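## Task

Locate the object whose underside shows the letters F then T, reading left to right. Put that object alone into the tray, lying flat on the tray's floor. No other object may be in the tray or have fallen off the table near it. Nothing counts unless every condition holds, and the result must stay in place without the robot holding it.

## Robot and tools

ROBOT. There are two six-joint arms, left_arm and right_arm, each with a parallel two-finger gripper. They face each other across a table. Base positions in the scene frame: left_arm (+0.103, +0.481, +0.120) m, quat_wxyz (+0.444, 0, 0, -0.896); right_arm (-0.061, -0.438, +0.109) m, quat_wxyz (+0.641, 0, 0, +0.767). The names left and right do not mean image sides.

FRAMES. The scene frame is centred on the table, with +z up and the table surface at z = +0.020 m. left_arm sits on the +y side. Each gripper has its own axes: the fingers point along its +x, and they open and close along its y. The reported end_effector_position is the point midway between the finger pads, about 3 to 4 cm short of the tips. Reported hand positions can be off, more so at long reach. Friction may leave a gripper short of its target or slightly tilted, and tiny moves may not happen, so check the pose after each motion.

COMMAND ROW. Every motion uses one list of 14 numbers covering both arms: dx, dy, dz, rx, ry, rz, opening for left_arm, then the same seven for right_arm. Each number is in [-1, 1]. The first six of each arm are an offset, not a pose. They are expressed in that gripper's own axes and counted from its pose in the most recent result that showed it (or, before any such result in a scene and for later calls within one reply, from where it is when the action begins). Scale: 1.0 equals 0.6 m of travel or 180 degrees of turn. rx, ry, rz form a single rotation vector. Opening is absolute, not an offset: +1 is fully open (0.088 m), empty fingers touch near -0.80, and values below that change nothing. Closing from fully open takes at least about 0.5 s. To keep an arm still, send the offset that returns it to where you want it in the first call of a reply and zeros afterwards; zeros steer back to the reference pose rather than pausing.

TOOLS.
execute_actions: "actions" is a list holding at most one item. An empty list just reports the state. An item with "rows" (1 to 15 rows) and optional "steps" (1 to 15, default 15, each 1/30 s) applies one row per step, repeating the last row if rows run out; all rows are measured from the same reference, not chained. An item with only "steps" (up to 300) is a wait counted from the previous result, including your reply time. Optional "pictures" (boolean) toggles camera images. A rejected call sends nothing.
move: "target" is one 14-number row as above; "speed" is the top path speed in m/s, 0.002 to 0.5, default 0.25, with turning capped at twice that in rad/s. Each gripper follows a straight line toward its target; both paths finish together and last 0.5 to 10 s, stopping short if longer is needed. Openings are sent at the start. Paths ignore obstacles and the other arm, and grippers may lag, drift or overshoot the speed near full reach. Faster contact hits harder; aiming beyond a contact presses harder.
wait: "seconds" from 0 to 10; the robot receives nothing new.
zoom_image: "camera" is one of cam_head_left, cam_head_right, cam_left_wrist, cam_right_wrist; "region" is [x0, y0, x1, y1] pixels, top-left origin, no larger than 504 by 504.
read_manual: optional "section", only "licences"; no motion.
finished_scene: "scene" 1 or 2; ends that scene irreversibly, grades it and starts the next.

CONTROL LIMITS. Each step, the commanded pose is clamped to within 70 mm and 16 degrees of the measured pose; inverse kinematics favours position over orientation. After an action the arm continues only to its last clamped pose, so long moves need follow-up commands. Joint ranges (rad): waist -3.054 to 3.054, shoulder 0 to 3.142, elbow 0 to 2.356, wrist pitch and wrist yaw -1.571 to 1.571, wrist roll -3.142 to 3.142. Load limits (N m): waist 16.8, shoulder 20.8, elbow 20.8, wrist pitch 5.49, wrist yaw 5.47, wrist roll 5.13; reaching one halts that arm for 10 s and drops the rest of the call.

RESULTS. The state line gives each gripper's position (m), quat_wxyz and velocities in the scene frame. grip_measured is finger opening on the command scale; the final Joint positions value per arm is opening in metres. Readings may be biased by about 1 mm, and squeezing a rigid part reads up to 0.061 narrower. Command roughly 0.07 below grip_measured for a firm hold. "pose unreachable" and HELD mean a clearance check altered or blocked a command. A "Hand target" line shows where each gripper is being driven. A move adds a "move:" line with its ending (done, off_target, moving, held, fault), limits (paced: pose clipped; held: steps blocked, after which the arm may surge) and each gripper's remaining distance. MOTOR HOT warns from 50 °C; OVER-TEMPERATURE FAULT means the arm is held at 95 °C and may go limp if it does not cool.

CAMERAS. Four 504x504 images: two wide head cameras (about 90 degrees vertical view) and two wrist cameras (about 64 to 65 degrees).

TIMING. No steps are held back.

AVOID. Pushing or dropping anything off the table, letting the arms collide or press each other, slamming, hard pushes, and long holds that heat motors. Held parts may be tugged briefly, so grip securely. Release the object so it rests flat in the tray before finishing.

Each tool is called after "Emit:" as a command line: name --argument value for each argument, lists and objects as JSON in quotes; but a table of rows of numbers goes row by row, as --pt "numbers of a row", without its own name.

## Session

Emit:
execute_actions --actions '[]'

Scene clock: 0.00 s of 4730.00 s.
left_arm: end_effector_position=(-0.2568, +0.4138, +0.3621) grip_measured=-0.790 end_effector_quat_wxyz=(+0.207, -0.297, +0.617, -0.699) end_effector_velocity=(+0.001, -0.000, +0.001) end_effector_angular_velocity=(+0.008, +0.012, +0.004) | right_arm: end_effector_position=(+0.0243, -0.3739, +0.1436) grip_measured=-0.790 end_effector_quat_wxyz=(-0.560, +0.042, -0.358, +0.746) end_effector_velocity=(-0.003, +0.000, +0.002) end_effector_angular_velocity=(+0.001, +0.017, -0.021)
Joint positions: left_arm=[-1.046  1.468  0.521  1.187 -0.837 -1.328  0.   ] | right_arm=[-0.806  2.168  0.921 -1.542  0.211  2.399  0.   ]
Joint velocities: left_arm=[-0.002 -0.002 -0.002  0.007 -0.007 -0.007 -0.   ] | right_arm=[-0.002 -0.002 -0.002 -0.007 -0.022 -0.007 -0.   ]
Heat: left arm: hottest elbow 29 °C (+0.0 °C/min); right arm: hottest shoulder 30 °C (+0.0 °C/min).
Hand target (left_arm): -0.257, +0.414, +0.362; -0.207, +0.297, -0.617, +0.699
Hand target (right_arm): +0.024, -0.374, +0.144; -0.560, +0.042, -0.358, +0.746

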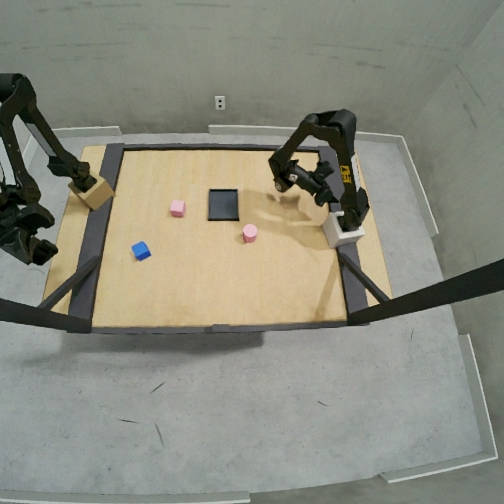

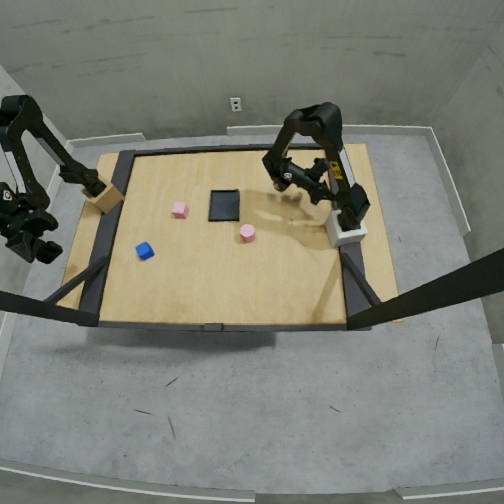

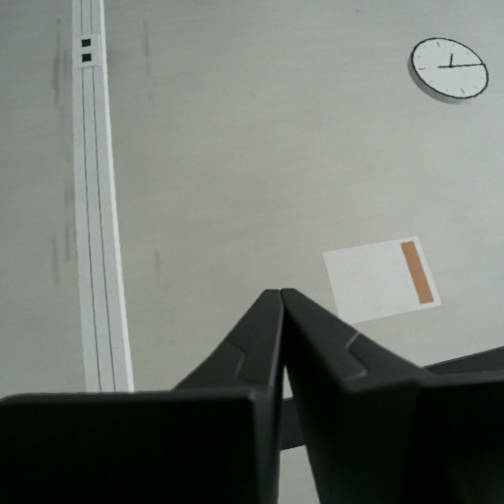

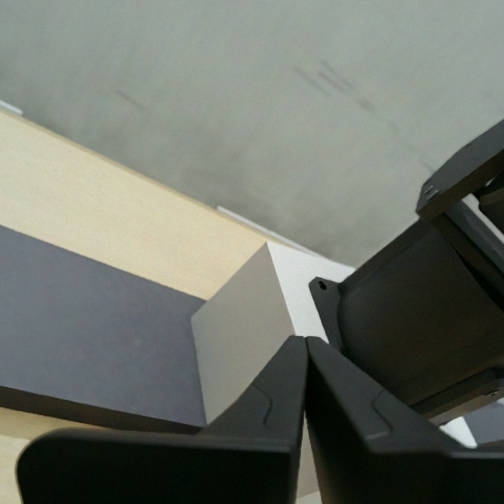

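Emit:
zoom_image --camera "cam_head_left" --region '[80, 130, 380, 330]'

Emit:
zoom_image --camera "cam_head_left" --region '[120, 170, 280, 280]'

Region (80, 130, 380, 330) of cam_head_left's 504x504 image, scaled by 1.680, with more detail than that image has.

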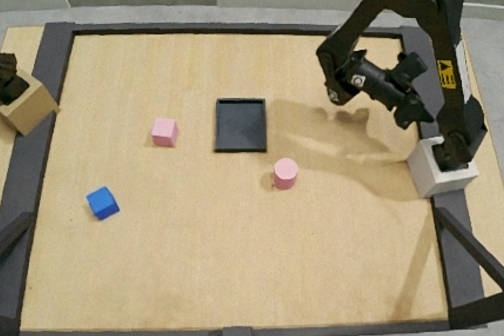

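Region (120, 170, 280, 280) of cam_head_left's 504x504 image, scaled by 3.150, with more detail than that image has; it fills the top 346 rows of this view, and the rest is white.

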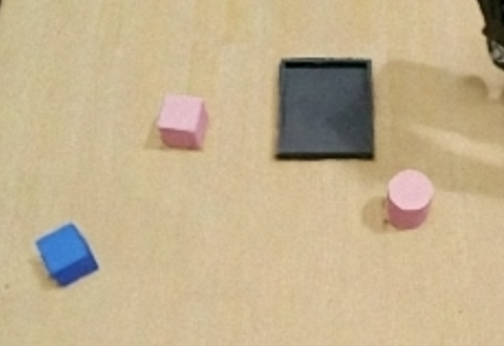

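Emit:
move --target '[-0.160,0.406,0.6165,0.155,0.215,0.516,1, 0,0,0,-0.76,0,0,-0.8]' --speed 0.4

Scene clock: 25.37 s of 4730.00 s.
left_arm: end_effector_position=(+0.0381, +0.1692, +0.1301) grip_measured=+1.000 end_effector_quat_wxyz=(+0.495, +0.498, +0.502, -0.505) end_effector_velocity=(+0.001, +0.001, -0.002) end_effector_angular_velocity=(+0.011, -0.010, +0.005) | right_arm: end_effector_position=(+0.0243, -0.3739, +0.1436) grip_measured=-0.791 end_effector_quat_wxyz=(+0.168, -0.535, +0.826, +0.055) end_effector_velocity=(-0.004, +0.000, -0.001) end_effector_angular_velocity=(+0.009, +0.011, -0.021)
Joint positions: left_arm=[ 0.452  1.879  1.113 -0.803  0.014 -0.191  0.088] | right_arm=[-0.806  2.168  0.921 -1.542  0.211  0.018  0.   ]
Joint velocities: left_arm=[-0.002  0.007  0.002 -0.007 -0.007 -0.007  0.   ] | right_arm=[-0.002 -0.002 -0.007  0.007 -0.022 -0.007 -0.   ]
Heat: left arm: hottest elbow 31 °C (+4.7 °C/min); right arm: hottest shoulder 32 °C (+4.7 °C/min).
Hand target (left_arm): +0.040, +0.169, +0.127; +0.494, +0.503, +0.502, -0.501
Hand target (right_arm): +0.024, -0.374, +0.144; +0.167, -0.536, +0.826, +0.058
Off the commanded pose (left_arm): 0.006 m, 1 deg.
Off the commanded pose (right_arm): 0.000 m, 0 deg.
After step 90, 18.83 s passed at rest.
move: done

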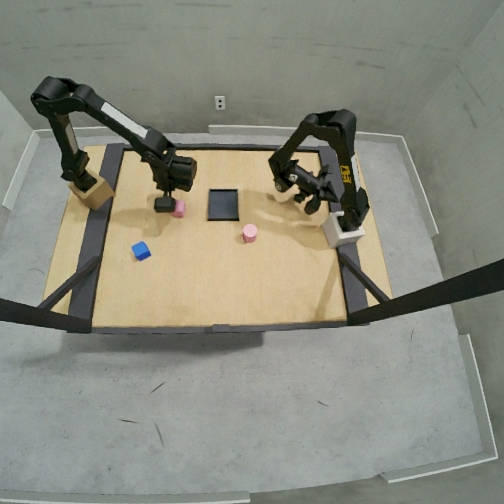

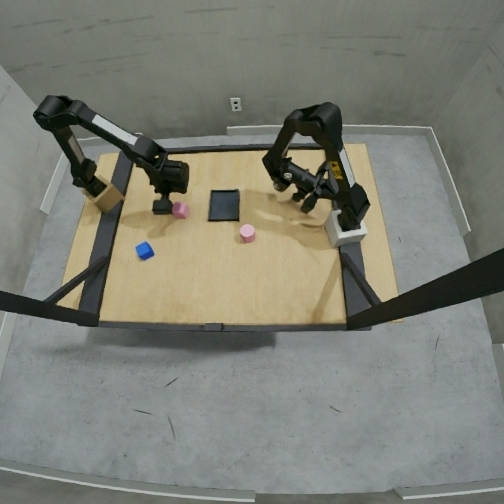

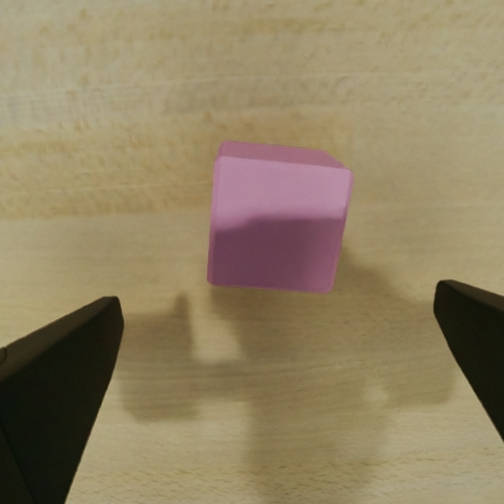

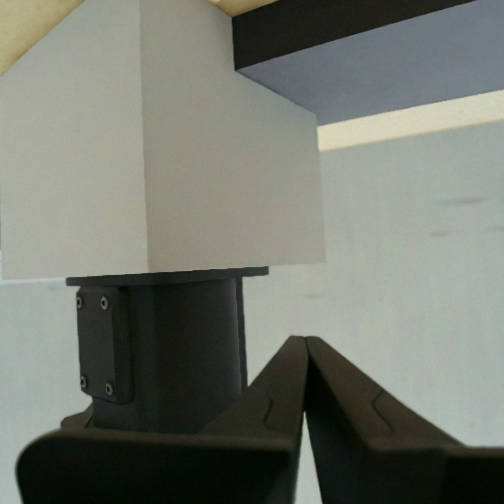

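Emit:
move --target '[0.107,0,0.008,0.028,0,0,1, -0.355,0.322,0.068,-0.138,-0.390,-0.061,1]' --speed 0.3

Scene clock: 35.63 s of 4730.00 s.
left_arm: end_effector_position=(+0.0364, +0.1599, +0.0723) grip_measured=+1.000 end_effector_quat_wxyz=(+0.478, +0.513, +0.476, -0.531) end_effector_velocity=(+0.002, +0.004, -0.001) end_effector_angular_velocity=(+0.008, -0.024, +0.000) | right_arm: end_effector_position=(-0.0620, -0.1009, +0.1534) grip_measured=+1.000 end_effector_quat_wxyz=(+0.494, -0.504, +0.507, +0.495) end_effector_velocity=(+0.002, -0.002, +0.000) end_effector_angular_velocity=(-0.007, -0.007, +0.020)
Joint positions: left_arm=[ 0.452  2.029  1.051 -0.571  0.013 -0.107  0.088] | right_arm=[-0.177  1.905  1.297 -0.987 -0.004  0.004  0.088]
Joint velocities: left_arm=[-0.007 -0.002 -0.007 -0.007 -0.022 -0.007  0.   ] | right_arm=[-0.002 -0.002 -0.002 -0.007  0.007 -0.022  0.   ]
Heat: left arm: hottest elbow 31 °C (+3.4 °C/min); right arm: hottest shoulder 33 °C (+5.1 °C/min).
Hand target (left_arm): +0.037, +0.165, +0.066; +0.472, +0.520, +0.479, -0.526
Hand target (right_arm): -0.063, -0.097, +0.159; +0.499, -0.501, +0.499, +0.501
Off the commanded pose (left_arm): 0.008 m, 1 deg.
Off the commanded pose (right_arm): 0.008 m, 1 deg.
After step 90, 4.57 s passed at rest.
move: done

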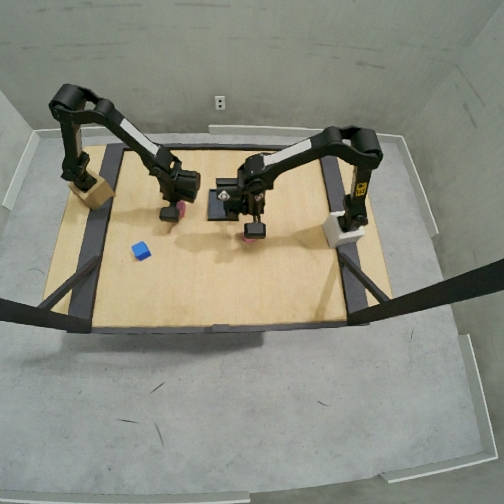

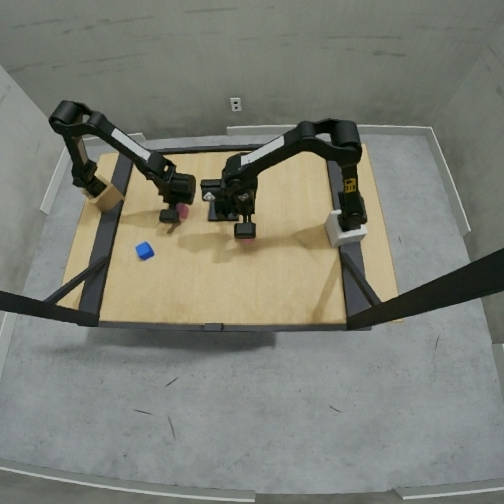

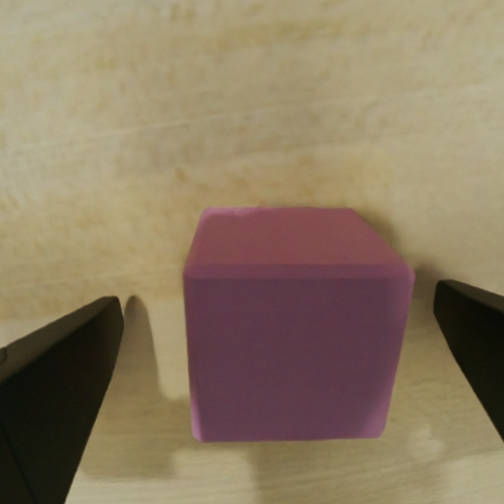

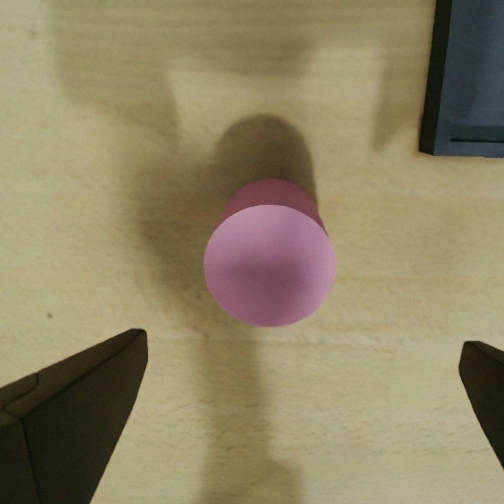

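Emit:
move --target '[0.010,0,-0.004,0,0.004,0,1, 0.146,0.010,0.006,0,-0.004,0,1]' --speed 0.1

Scene clock: 42.53 s of 4730.00 s.
left_arm: end_effector_position=(+0.0362, +0.1589, +0.0717) grip_measured=+1.000 end_effector_quat_wxyz=(+0.478, +0.512, +0.475, -0.532) end_effector_velocity=(+0.002, -0.001, +0.003) end_effector_angular_velocity=(-0.007, -0.021, +0.005) | right_arm: end_effector_position=(-0.0666, -0.0977, +0.0694) grip_measured=+1.000 end_effector_quat_wxyz=(+0.499, -0.499, +0.502, +0.500) end_effector_velocity=(-0.000, -0.005, -0.002) end_effector_angular_velocity=(-0.017, +0.007, -0.010)
Joint positions: left_arm=[ 0.452  2.031  1.051 -0.565  0.013 -0.107  0.088] | right_arm=[-0.163  2.06   1.142 -0.655 -0.004  0.016  0.088]
Joint velocities: left_arm=[-0.002 -0.007  0.002 -0.007 -0.022 -0.007  0.   ] | right_arm=[-0.002  0.002 -0.007 -0.007 -0.007  0.007  0.   ]
Heat: left arm: hottest elbow 31 °C (+2.8 °C/min); right arm: hottest shoulder 35 °C (+7.1 °C/min).
Hand target (left_arm): +0.036, +0.162, +0.066; +0.475, +0.517, +0.479, -0.528
Hand target (right_arm): -0.068, -0.100, +0.066; +0.497, -0.501, +0.504, +0.498
Off the commanded pose (left_arm): 0.006 m, 1 deg.
Off the commanded pose (right_arm): 0.004 m, 1 deg.
After step 90, 2.60 s passed at rest.
move: done

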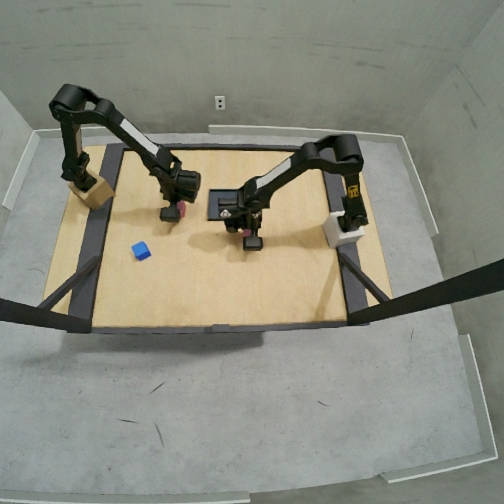

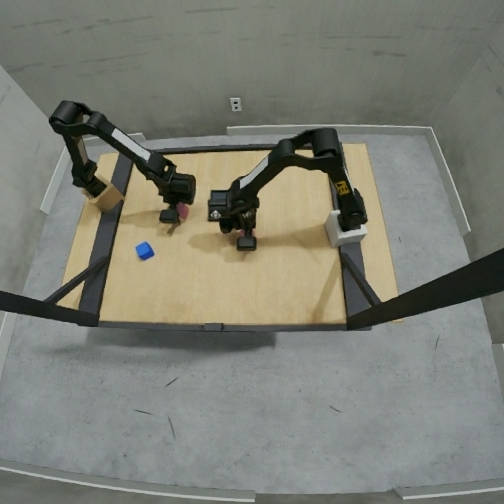

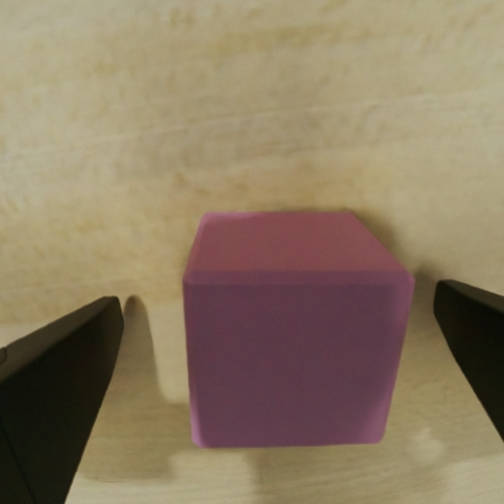

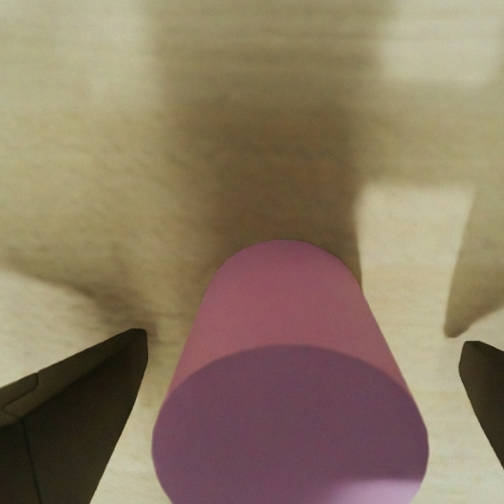

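Emit:
move --target '[0,0,0,0,0,0,-0.02, 0,0.012,0,0,0,0,0.02]' --speed 0.03

Scene clock: 44.73 s of 4730.00 s.
left_arm: end_effector_position=(+0.0362, +0.1588, +0.0717) grip_measured=+0.080 end_effector_quat_wxyz=(+0.479, +0.512, +0.475, -0.532) end_effector_velocity=(+0.000, +0.003, -0.001) end_effector_angular_velocity=(+0.014, +0.005, +0.010) | right_arm: end_effector_position=(-0.0721, -0.0977, +0.0693) grip_measured=+0.121 end_effector_quat_wxyz=(+0.499, -0.499, +0.501, +0.501) end_effector_velocity=(-0.001, +0.001, +0.000) end_effector_angular_velocity=(+0.007, +0.022, -0.015)
Joint positions: left_arm=[ 0.452  2.031  1.051 -0.565  0.012 -0.107  0.043] | right_arm=[-0.147  2.06   1.142 -0.654 -0.004  0.031  0.045]
Joint velocities: left_arm=[ 0.002  0.002 -0.002 -0.007  0.007 -0.007 -0.   ] | right_arm=[-0.007 -0.002 -0.002  0.007 -0.022  0.007 -0.   ]
Heat: left arm: hottest elbow 31 °C (+2.7 °C/min); right arm: hottest shoulder 35 °C (+6.7 °C/min).
Hand target (left_arm): +0.036, +0.159, +0.072; +0.479, +0.512, +0.475, -0.532
Hand target (right_arm): -0.074, -0.098, +0.069; +0.499, -0.499, +0.502, +0.500
Off the commanded pose (left_arm): 0.000 m, 0 deg.
Off the commanded pose (right_arm): 0.002 m, 0 deg.
move: done

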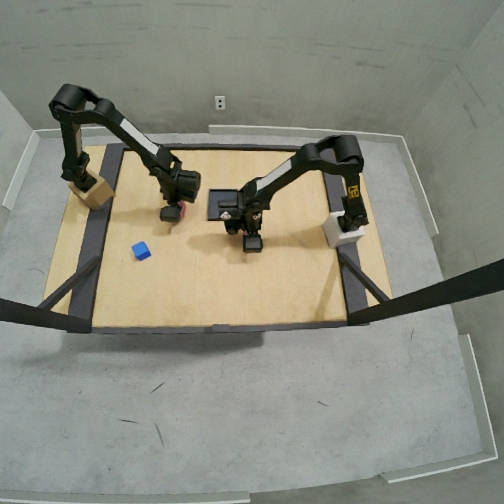

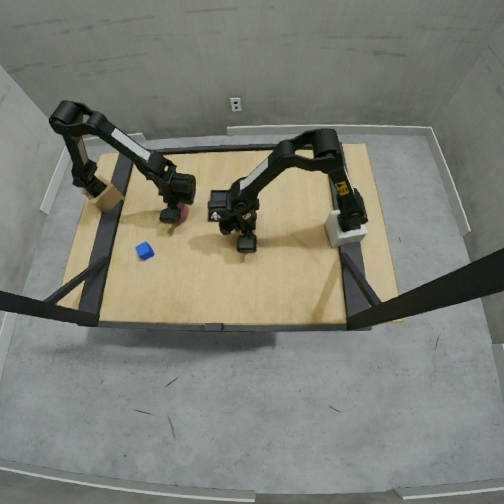

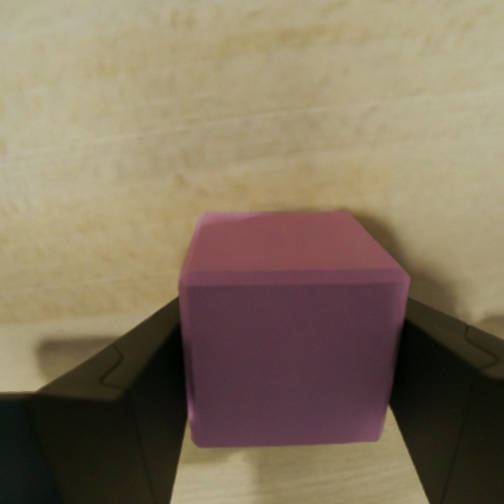

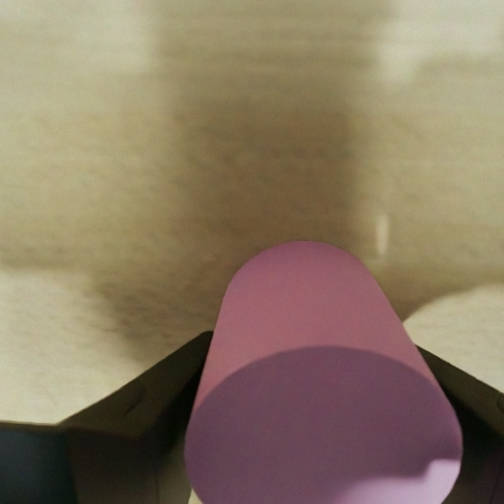

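Emit:
move --target '[-0.1,0,0,0,0,0,-0.02, -0.1,0,0,0,0,0,0.02]' --speed 0.15

Emit:
move --target '[-0.235,-0.040,0.103,0.0245,-0.4917,-0.0175,-0.02, -0.242,-0.173,0.062,0.0425,-0.4988,-0.0445,0.02]' --speed 0.25

Scene clock: 50.93 s of 4730.00 s.
left_arm: end_effector_position=(+0.0371, +0.1627, +0.1270) grip_measured=+0.080 end_effector_quat_wxyz=(+0.476, +0.516, +0.478, -0.529) end_effector_velocity=(+0.001, +0.005, +0.000) end_effector_angular_velocity=(+0.020, -0.011, +0.005) | right_arm: end_effector_position=(-0.0720, -0.1010, +0.1230) grip_measured=+0.121 end_effector_quat_wxyz=(+0.494, -0.504, +0.506, +0.495) end_effector_velocity=(-0.004, +0.001, +0.004) end_effector_angular_velocity=(+0.007, +0.022, +0.009)
Joint positions: left_arm=[ 0.452  1.899  1.126 -0.785  0.012 -0.107  0.043] | right_arm=[-0.147  1.95   1.229 -0.87  -0.004  0.032  0.045]
Joint velocities: left_arm=[-0.002 -0.002 -0.002 -0.022 -0.007 -0.007 -0.   ] | right_arm=[ 0.002 -0.007  0.007 -0.007 -0.022 -0.007 -0.   ]
Heat: left arm: hottest elbow 31 °C (+2.4 °C/min); right arm: hottest shoulder 36 °C (+7.1 °C/min).
Hand target (left_arm): +0.037, +0.160, +0.131; +0.479, +0.512, +0.475, -0.532
Hand target (right_arm): -0.072, -0.097, +0.129; +0.499, -0.499, +0.501, +0.501
Off the commanded pose (left_arm): 0.005 m, 1 deg.
Off the commanded pose (right_arm): 0.007 m, 1 deg.
After step 90, 2.30 s passed at rest.
move: done

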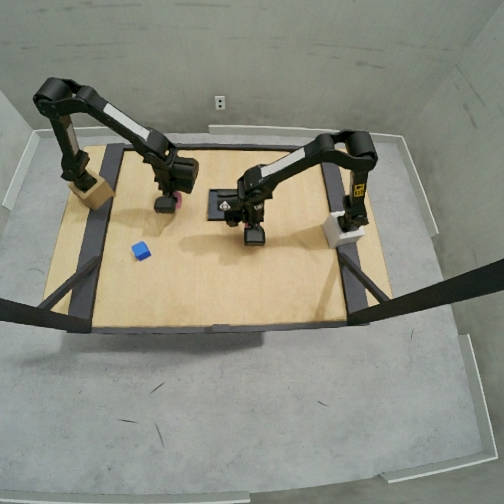

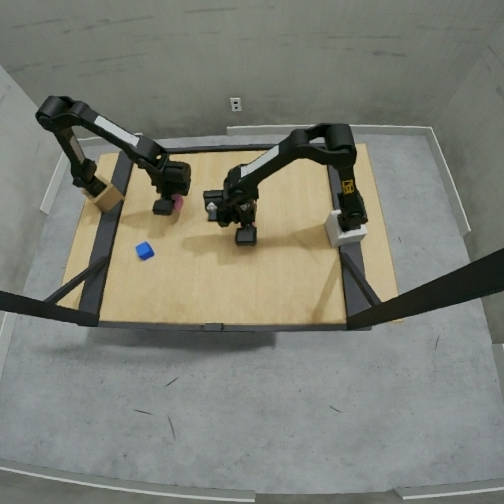

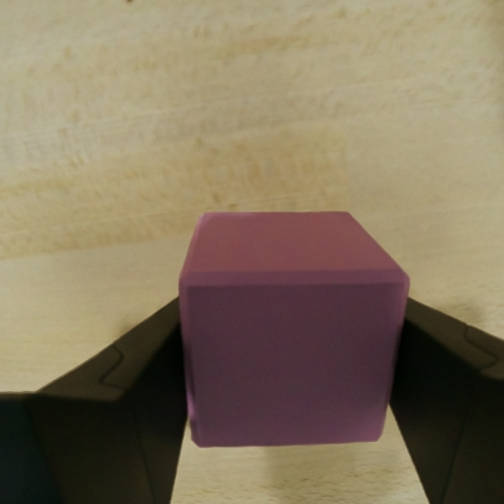

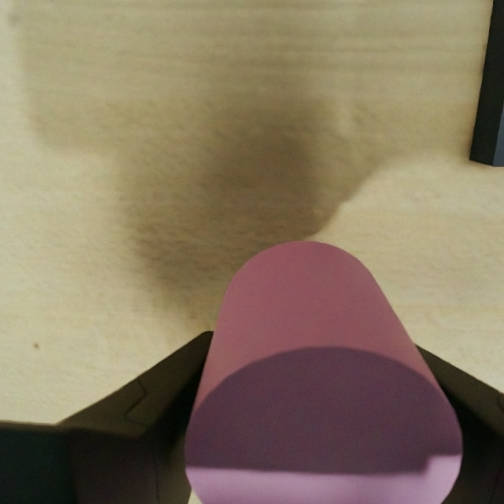

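Scene clock: 54.60 s of 4730.00 s.
left_arm: end_effector_position=(+0.0107, +0.1037, +0.2743) grip_measured=+0.080 end_effector_quat_wxyz=(+0.645, -0.001, +0.001, -0.764) end_effector_velocity=(+0.000, -0.000, -0.004) end_effector_angular_velocity=(+0.008, +0.005, +0.005) | right_arm: end_effector_position=(+0.0312, -0.0605, +0.2715) grip_measured=+0.121 end_effector_quat_wxyz=(+0.766, -0.010, +0.000, +0.643) end_effector_velocity=(+0.002, -0.001, -0.002) end_effector_angular_velocity=(-0.004, -0.006, +0.000)
Joint positions: left_arm=[ 0.366  1.629  0.386  1.244 -0.114 -0.004  0.043] | right_arm=[-0.459  1.57   0.4    1.156 -0.107 -0.016  0.045]
Joint velocities: left_arm=[-0.002  0.012 -0.002  0.007 -0.007 -0.007 -0.   ] | right_arm=[-0.007  0.007 -0.002  0.007 -0.007 -0.007 -0.   ]
Heat: left arm: hottest elbow 31 °C (+2.2 °C/min); right arm: hottest shoulder 36 °C (+6.6 °C/min).
Hand target (left_arm): +0.011, +0.105, +0.269; +0.645, +0.005, +0.004, -0.764
Hand target (right_arm): +0.032, -0.062, +0.269; +0.766, -0.009, +0.005, +0.643
Off the commanded pose (left_arm): 0.005 m, 1 deg.
Off the commanded pose (right_arm): 0.005 m, 1 deg.
move: done

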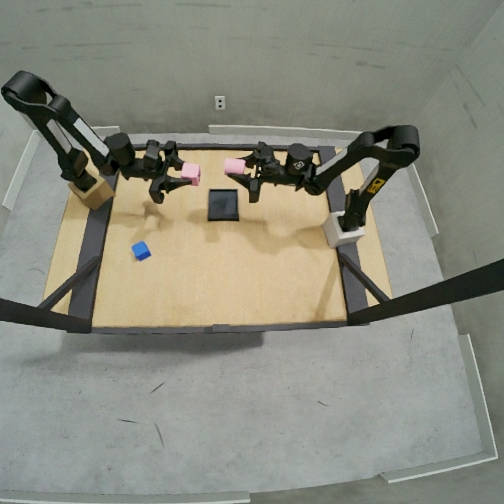

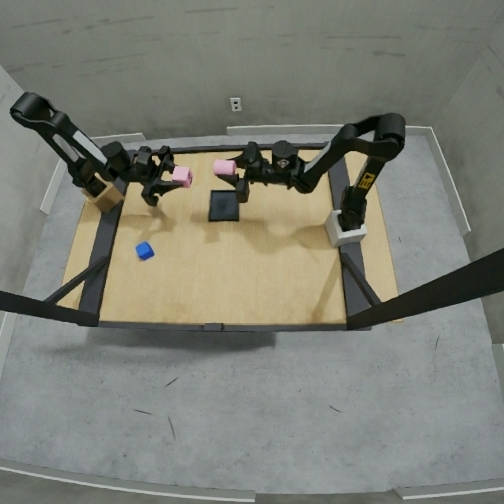

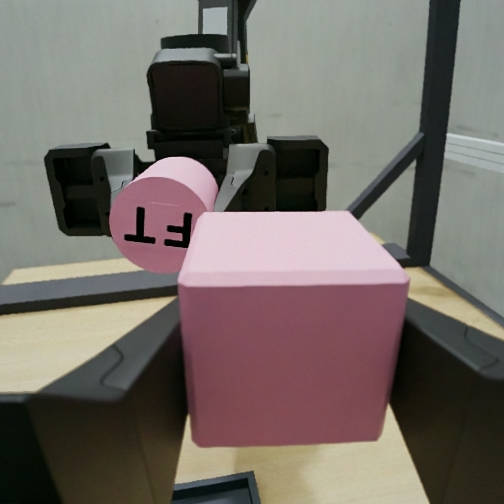

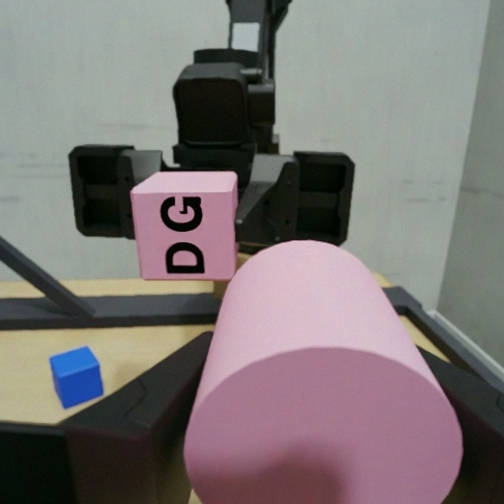

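Emit:
zoom_image --camera "cam_left_wrist" --region '[95, 150, 235, 290]'

Region (95, 150, 235, 290) of cam_left_wrist's 504x504 image, scaled by 3.600, with more detail than that image has.

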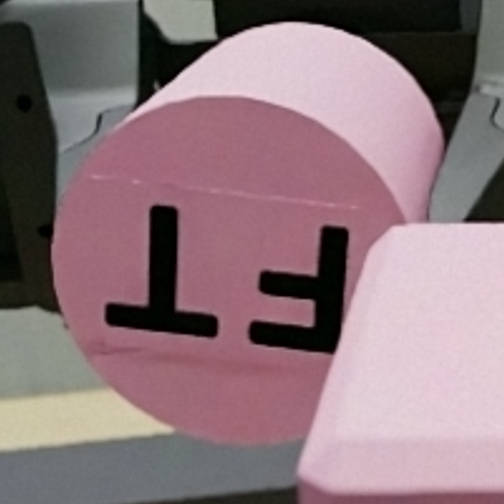

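Emit:
move --target '[-0.262,-0.012,-0.2655,0.002,0.5,-0.001,-0.02, 0.113,-0.0395,-0.218,0.004,0.496,0.004,0.02]' --speed 0.25

Scene clock: 74.90 s of 4730.00 s.
left_arm: end_effector_position=(+0.0305, +0.2602, +0.1157) grip_measured=+0.080 end_effector_quat_wxyz=(+0.454, +0.542, +0.449, -0.546) end_effector_velocity=(+0.005, +0.007, -0.000) end_effector_angular_velocity=(+0.028, -0.032, -0.010) | right_arm: end_effector_position=(+0.0683, -0.0009, +0.1396) grip_measured=+0.121 end_effector_quat_wxyz=(+0.541, -0.449, +0.546, +0.455) end_effector_velocity=(+0.003, -0.005, -0.001) end_effector_angular_velocity=(-0.023, -0.001, +0.000)
Joint positions: left_arm=[ 0.331  1.611  0.718 -0.67  -0.004 -0.134  0.043] | right_arm=[-0.469  2.357  1.952 -1.166 -0.01  -0.108  0.045]
Joint velocities: left_arm=[-0.002 -0.002 -0.002 -0.037 -0.022  0.007 -0.   ] | right_arm=[-0.007  0.007  0.007 -0.022  0.007 -0.007 -0.   ]
Heat: left arm: hottest elbow 31 °C (+1.0 °C/min); right arm: hottest shoulder 35 °C (+4.0 °C/min).
Hand target (left_arm): +0.029, +0.260, +0.115; +0.452, +0.543, +0.453, -0.544
Hand target (right_arm): +0.068, +0.001, +0.138; +0.540, -0.453, +0.543, +0.456
Off the commanded pose (left_arm): 0.001 m, 1 deg.
Off the commanded pose (right_arm): 0.001 m, 1 deg.
After step 90, 13.53 s passed at rest.
move: done

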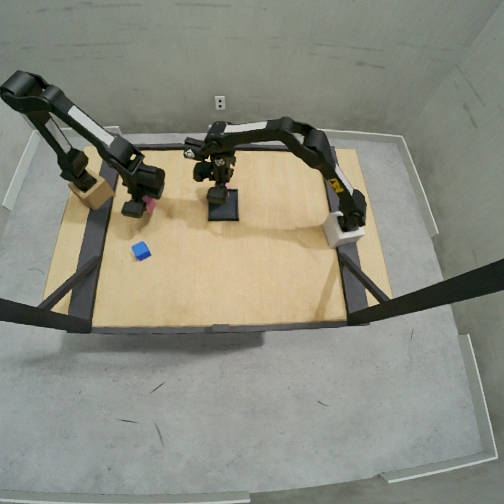

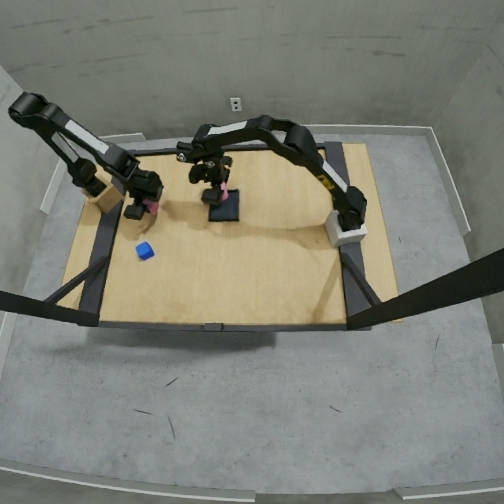

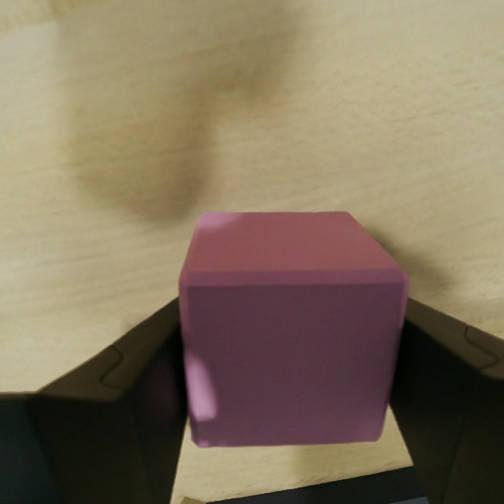

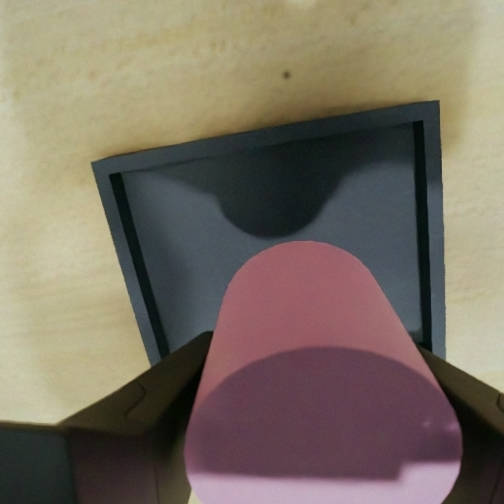

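Emit:
execute_actions --actions '[]'

Scene clock: 79.93 s of 4730.00 s.
left_arm: end_effector_position=(+0.0305, +0.2602, +0.1157) grip_measured=+0.080 end_effector_quat_wxyz=(+0.454, +0.542, +0.449, -0.546) end_effector_velocity=(+0.003, +0.003, -0.001) end_effector_angular_velocity=(+0.009, -0.011, +0.024) | right_arm: end_effector_position=(+0.0682, -0.0011, +0.1391) grip_measured=+0.121 end_effector_quat_wxyz=(+0.541, -0.450, +0.546, +0.455) end_effector_velocity=(+0.002, -0.003, +0.000) end_effector_angular_velocity=(-0.005, +0.009, -0.015)
Joint positions: left_arm=[ 0.331  1.611  0.718 -0.67  -0.004 -0.134  0.043] | right_arm=[-0.469  2.358  1.952 -1.167 -0.01  -0.108  0.045]
Joint velocities: left_arm=[ 0.002 -0.002 -0.007 -0.007 -0.007 -0.022 -0.   ] | right_arm=[-0.007 -0.002 -0.002 -0.007 -0.007  0.007 -0.   ]
Heat: left arm: hottest elbow 31 °C (+0.0 °C/min); right arm: hottest shoulder 37 °C (+5.0 °C/min).
Hand target (left_arm): +0.030, +0.260, +0.115; +0.452, +0.543, +0.452, -0.544
Hand target (right_arm): +0.068, +0.001, +0.138; +0.540, -0.453, +0.543, +0.456
Off the commanded pose (left_arm): 0.001 m, 1 deg.
Off the commanded pose (right_arm): 0.002 m, 1 deg.
Steps of this call (steps 1 to 90: nothing new was sent; then 2.03 s passed at rest). Readings (end_effector_position):
1: left_arm (+0.0305, +0.2602, +0.1157) | right_arm (+0.0683, -0.0009, +0.1397)
2: left_arm (+0.0305, +0.2602, +0.1157) | right_arm (+0.0683, -0.0009, +0.1395)
4: left_arm (+0.0305, +0.2602, +0.1157) | right_arm (+0.0682, -0.0011, +0.1392)
8: left_arm (+0.0305, +0.2602, +0.1157) | right_arm (+0.0682, -0.0012, +0.1390)
90: the state above

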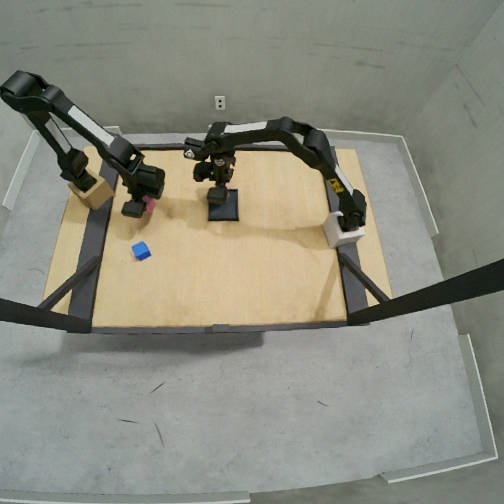

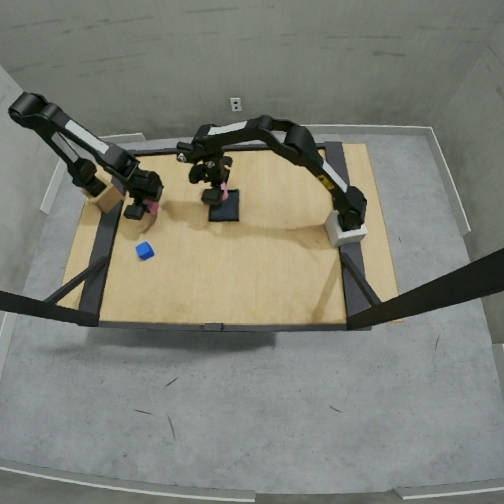

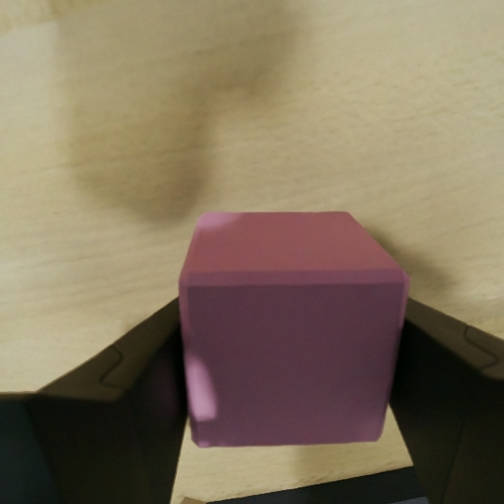

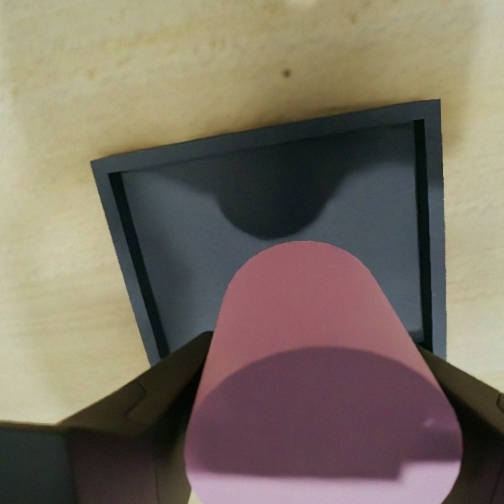

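Emit:
move --target '[0.075,0,0,0,0,0,-0.02, 0.108,0,0.005,0,0,0,0.02]' --speed 0.07

Scene clock: 82.30 s of 4730.00 s.
left_arm: end_effector_position=(+0.0292, +0.2565, +0.0747) grip_measured=+0.080 end_effector_quat_wxyz=(+0.457, +0.538, +0.446, -0.550) end_effector_velocity=(+0.001, -0.001, -0.001) end_effector_angular_velocity=(-0.009, -0.020, -0.014) | right_arm: end_effector_position=(+0.0698, +0.0043, +0.0813) grip_measured=+0.121 end_effector_quat_wxyz=(+0.546, -0.447, +0.541, +0.458) end_effector_velocity=(+0.002, -0.003, +0.000) end_effector_angular_velocity=(-0.009, -0.005, -0.010)
Joint positions: left_arm=[ 0.331  1.747  0.651 -0.453 -0.004 -0.134  0.043] | right_arm=[-0.469  2.433  1.849 -0.973 -0.01  -0.108  0.045]
Joint velocities: left_arm=[-0.007  0.002 -0.002  0.007 -0.022  0.007 -0.   ] | right_arm=[-0.002 -0.002 -0.002 -0.007  0.007  0.007 -0.   ]
Heat: left arm: hottest elbow 31 °C (+0.0 °C/min); right arm: hottest shoulder 37 °C (+5.1 °C/min).
Hand target (left_arm): +0.030, +0.260, +0.071; +0.454, +0.542, +0.449, -0.546
Hand target (right_arm): +0.068, +0.001, +0.074; +0.541, -0.450, +0.546, +0.455
Off the commanded pose (left_arm): 0.005 m, 1 deg.
Off the commanded pose (right_arm): 0.008 m, 1 deg.
move: done

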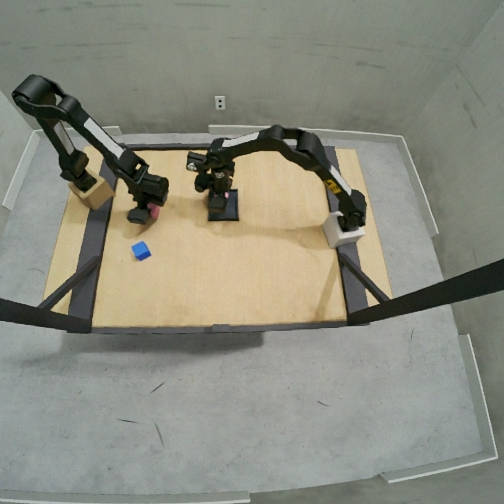

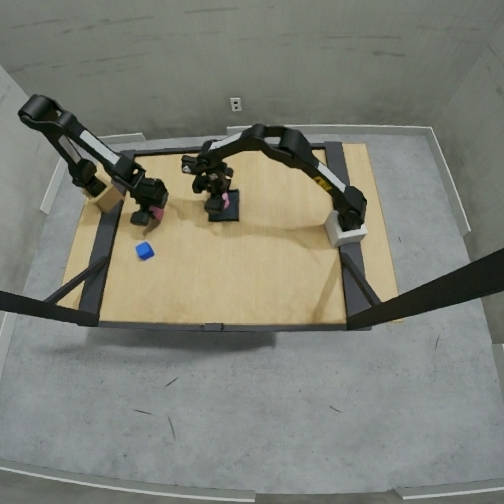

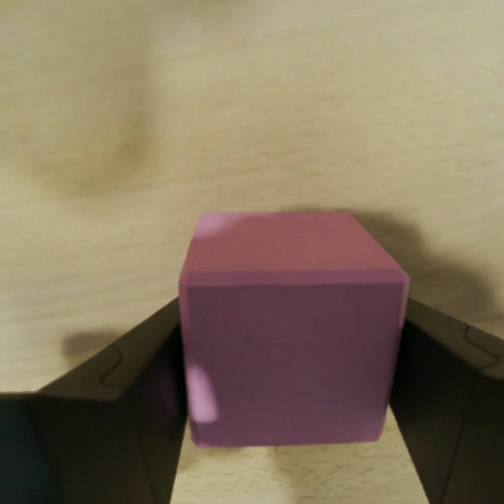

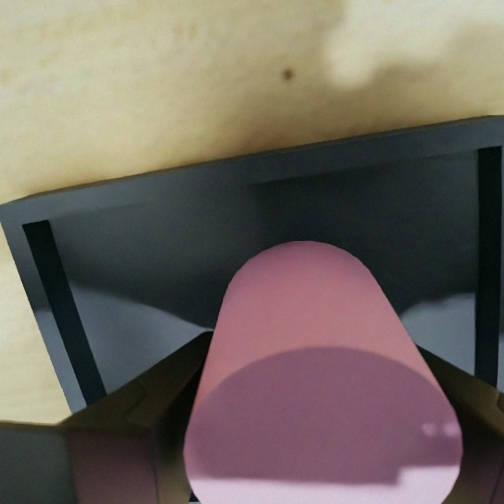

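Emit:
move --target '[0.012,0,0,0,0,0,-0.02, 0.022,0,0,0,0,0,0.02]' --speed 0.03

Scene clock: 83.67 s of 4730.00 s.
left_arm: end_effector_position=(+0.0280, +0.2527, +0.0713) grip_measured=+0.080 end_effector_quat_wxyz=(+0.460, +0.533, +0.444, -0.554) end_effector_velocity=(+0.002, +0.005, -0.002) end_effector_angular_velocity=(+0.014, -0.012, +0.005) | right_arm: end_effector_position=(+0.0708, +0.0074, +0.0794) grip_measured=+0.121 end_effector_quat_wxyz=(+0.551, -0.443, +0.536, +0.462) end_effector_velocity=(+0.000, +0.001, +0.001) end_effector_angular_velocity=(+0.009, +0.005, +0.005)
Joint positions: left_arm=[ 0.331  1.762  0.65  -0.421 -0.004 -0.134  0.043] | right_arm=[-0.469  2.433  1.84  -0.946 -0.01  -0.108  0.045]
Joint velocities: left_arm=[-0.002  0.002 -0.007 -0.007 -0.007 -0.007 -0.   ] | right_arm=[-0.002 -0.002 -0.002  0.007 -0.007 -0.007 -0.   ]
Heat: left arm: hottest elbow 31 °C (+0.0 °C/min); right arm: hottest shoulder 38 °C (+6.0 °C/min).
Hand target (left_arm): +0.029, +0.256, +0.068; +0.457, +0.538, +0.446, -0.550
Hand target (right_arm): +0.070, +0.004, +0.068; +0.546, -0.447, +0.541, +0.458
Off the commanded pose (left_arm): 0.005 m, 1 deg.
Off the commanded pose (right_arm): 0.012 m, 1 deg.
move: off_target (right_arm)

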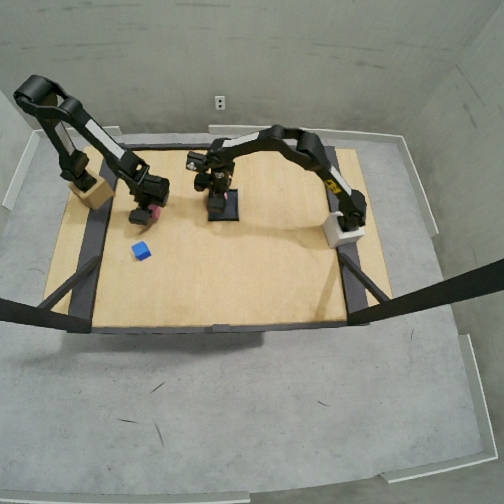

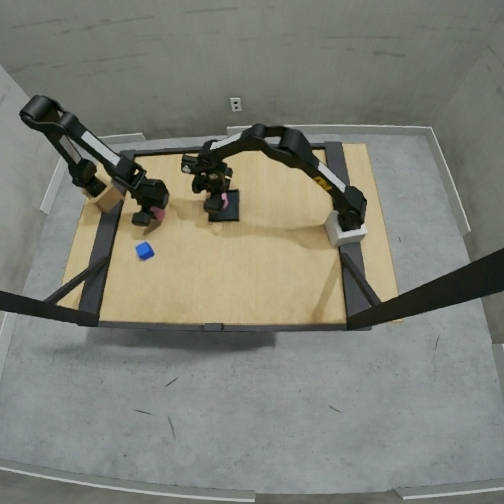

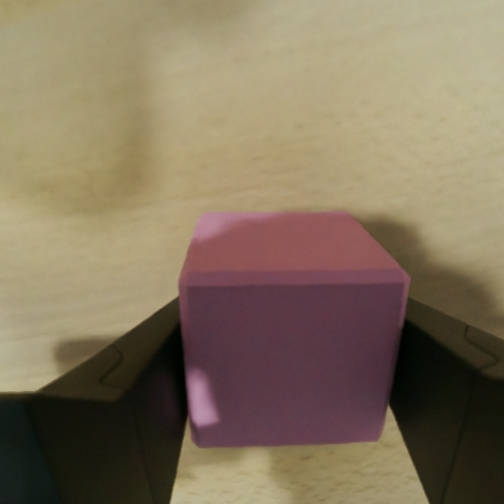

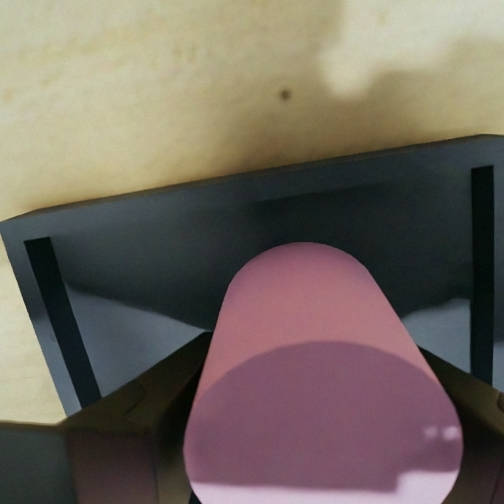

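Emit:
move --target '[0.005,0,0,0,0,0,-0.02, 0.026,0,-0.014,0,0,0,0.02]' --speed 0.03

Scene clock: 85.80 s of 4730.00 s.
left_arm: end_effector_position=(+0.0272, +0.2502, +0.0714) grip_measured=+0.080 end_effector_quat_wxyz=(+0.462, +0.530, +0.441, -0.558) end_effector_velocity=(+0.005, +0.007, -0.002) end_effector_angular_velocity=(+0.023, -0.031, -0.009) | right_arm: end_effector_position=(+0.0702, +0.0054, +0.0769) grip_measured=+0.121 end_effector_quat_wxyz=(+0.559, -0.438, +0.528, +0.467) end_effector_velocity=(+0.001, -0.004, +0.002) end_effector_angular_velocity=(-0.009, -0.006, +0.019)
Joint positions: left_arm=[ 0.331  1.763  0.65  -0.409 -0.004 -0.134  0.043] | right_arm=[-0.469  2.406  1.779 -0.885 -0.01  -0.108  0.045]
Joint velocities: left_arm=[-0.002  0.002 -0.007 -0.022 -0.022  0.007 -0.   ] | right_arm=[-0.002 -0.012 -0.012 -0.007  0.007 -0.022  0.   ]
Heat: left arm: hottest elbow 31 °C (+0.0 °C/min); right arm: hottest shoulder 38 °C (+6.0 °C/min).
Hand target (left_arm): +0.028, +0.253, +0.068; +0.460, +0.533, +0.444, -0.554
Hand target (right_arm): +0.069, -0.001, +0.064; +0.551, -0.443, +0.536, +0.462
Off the commanded pose (left_arm): 0.004 m, 1 deg.
Off the commanded pose (right_arm): 0.015 m, 2 deg.
move: off_target (right_arm)

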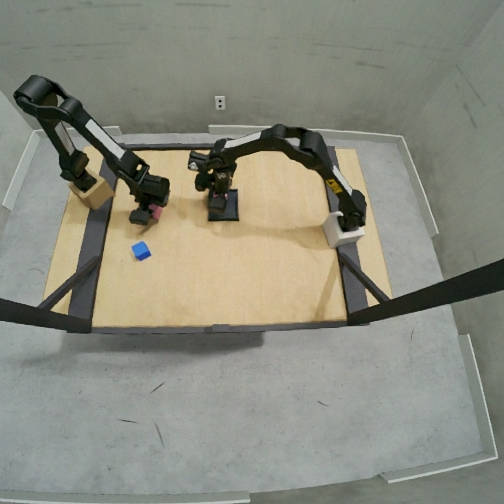

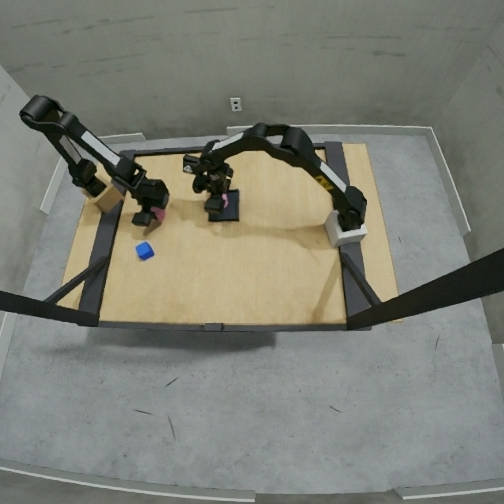

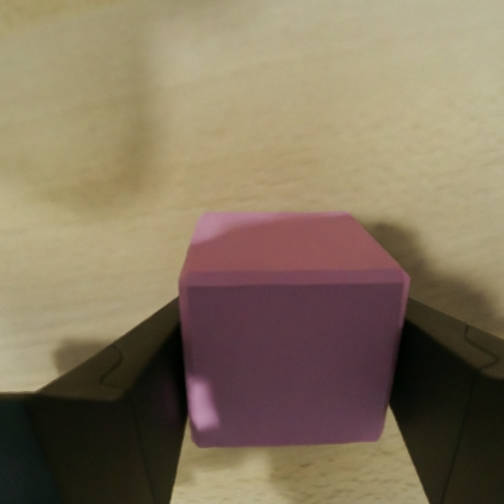

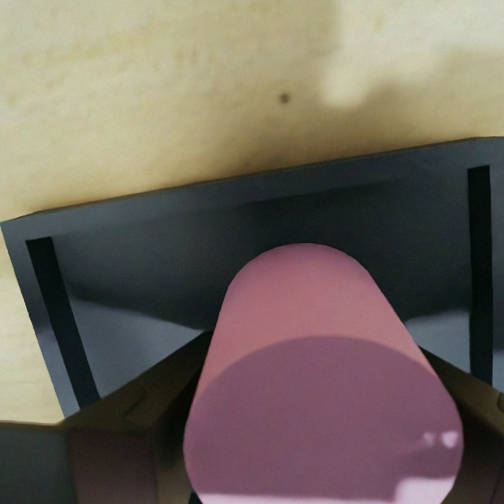

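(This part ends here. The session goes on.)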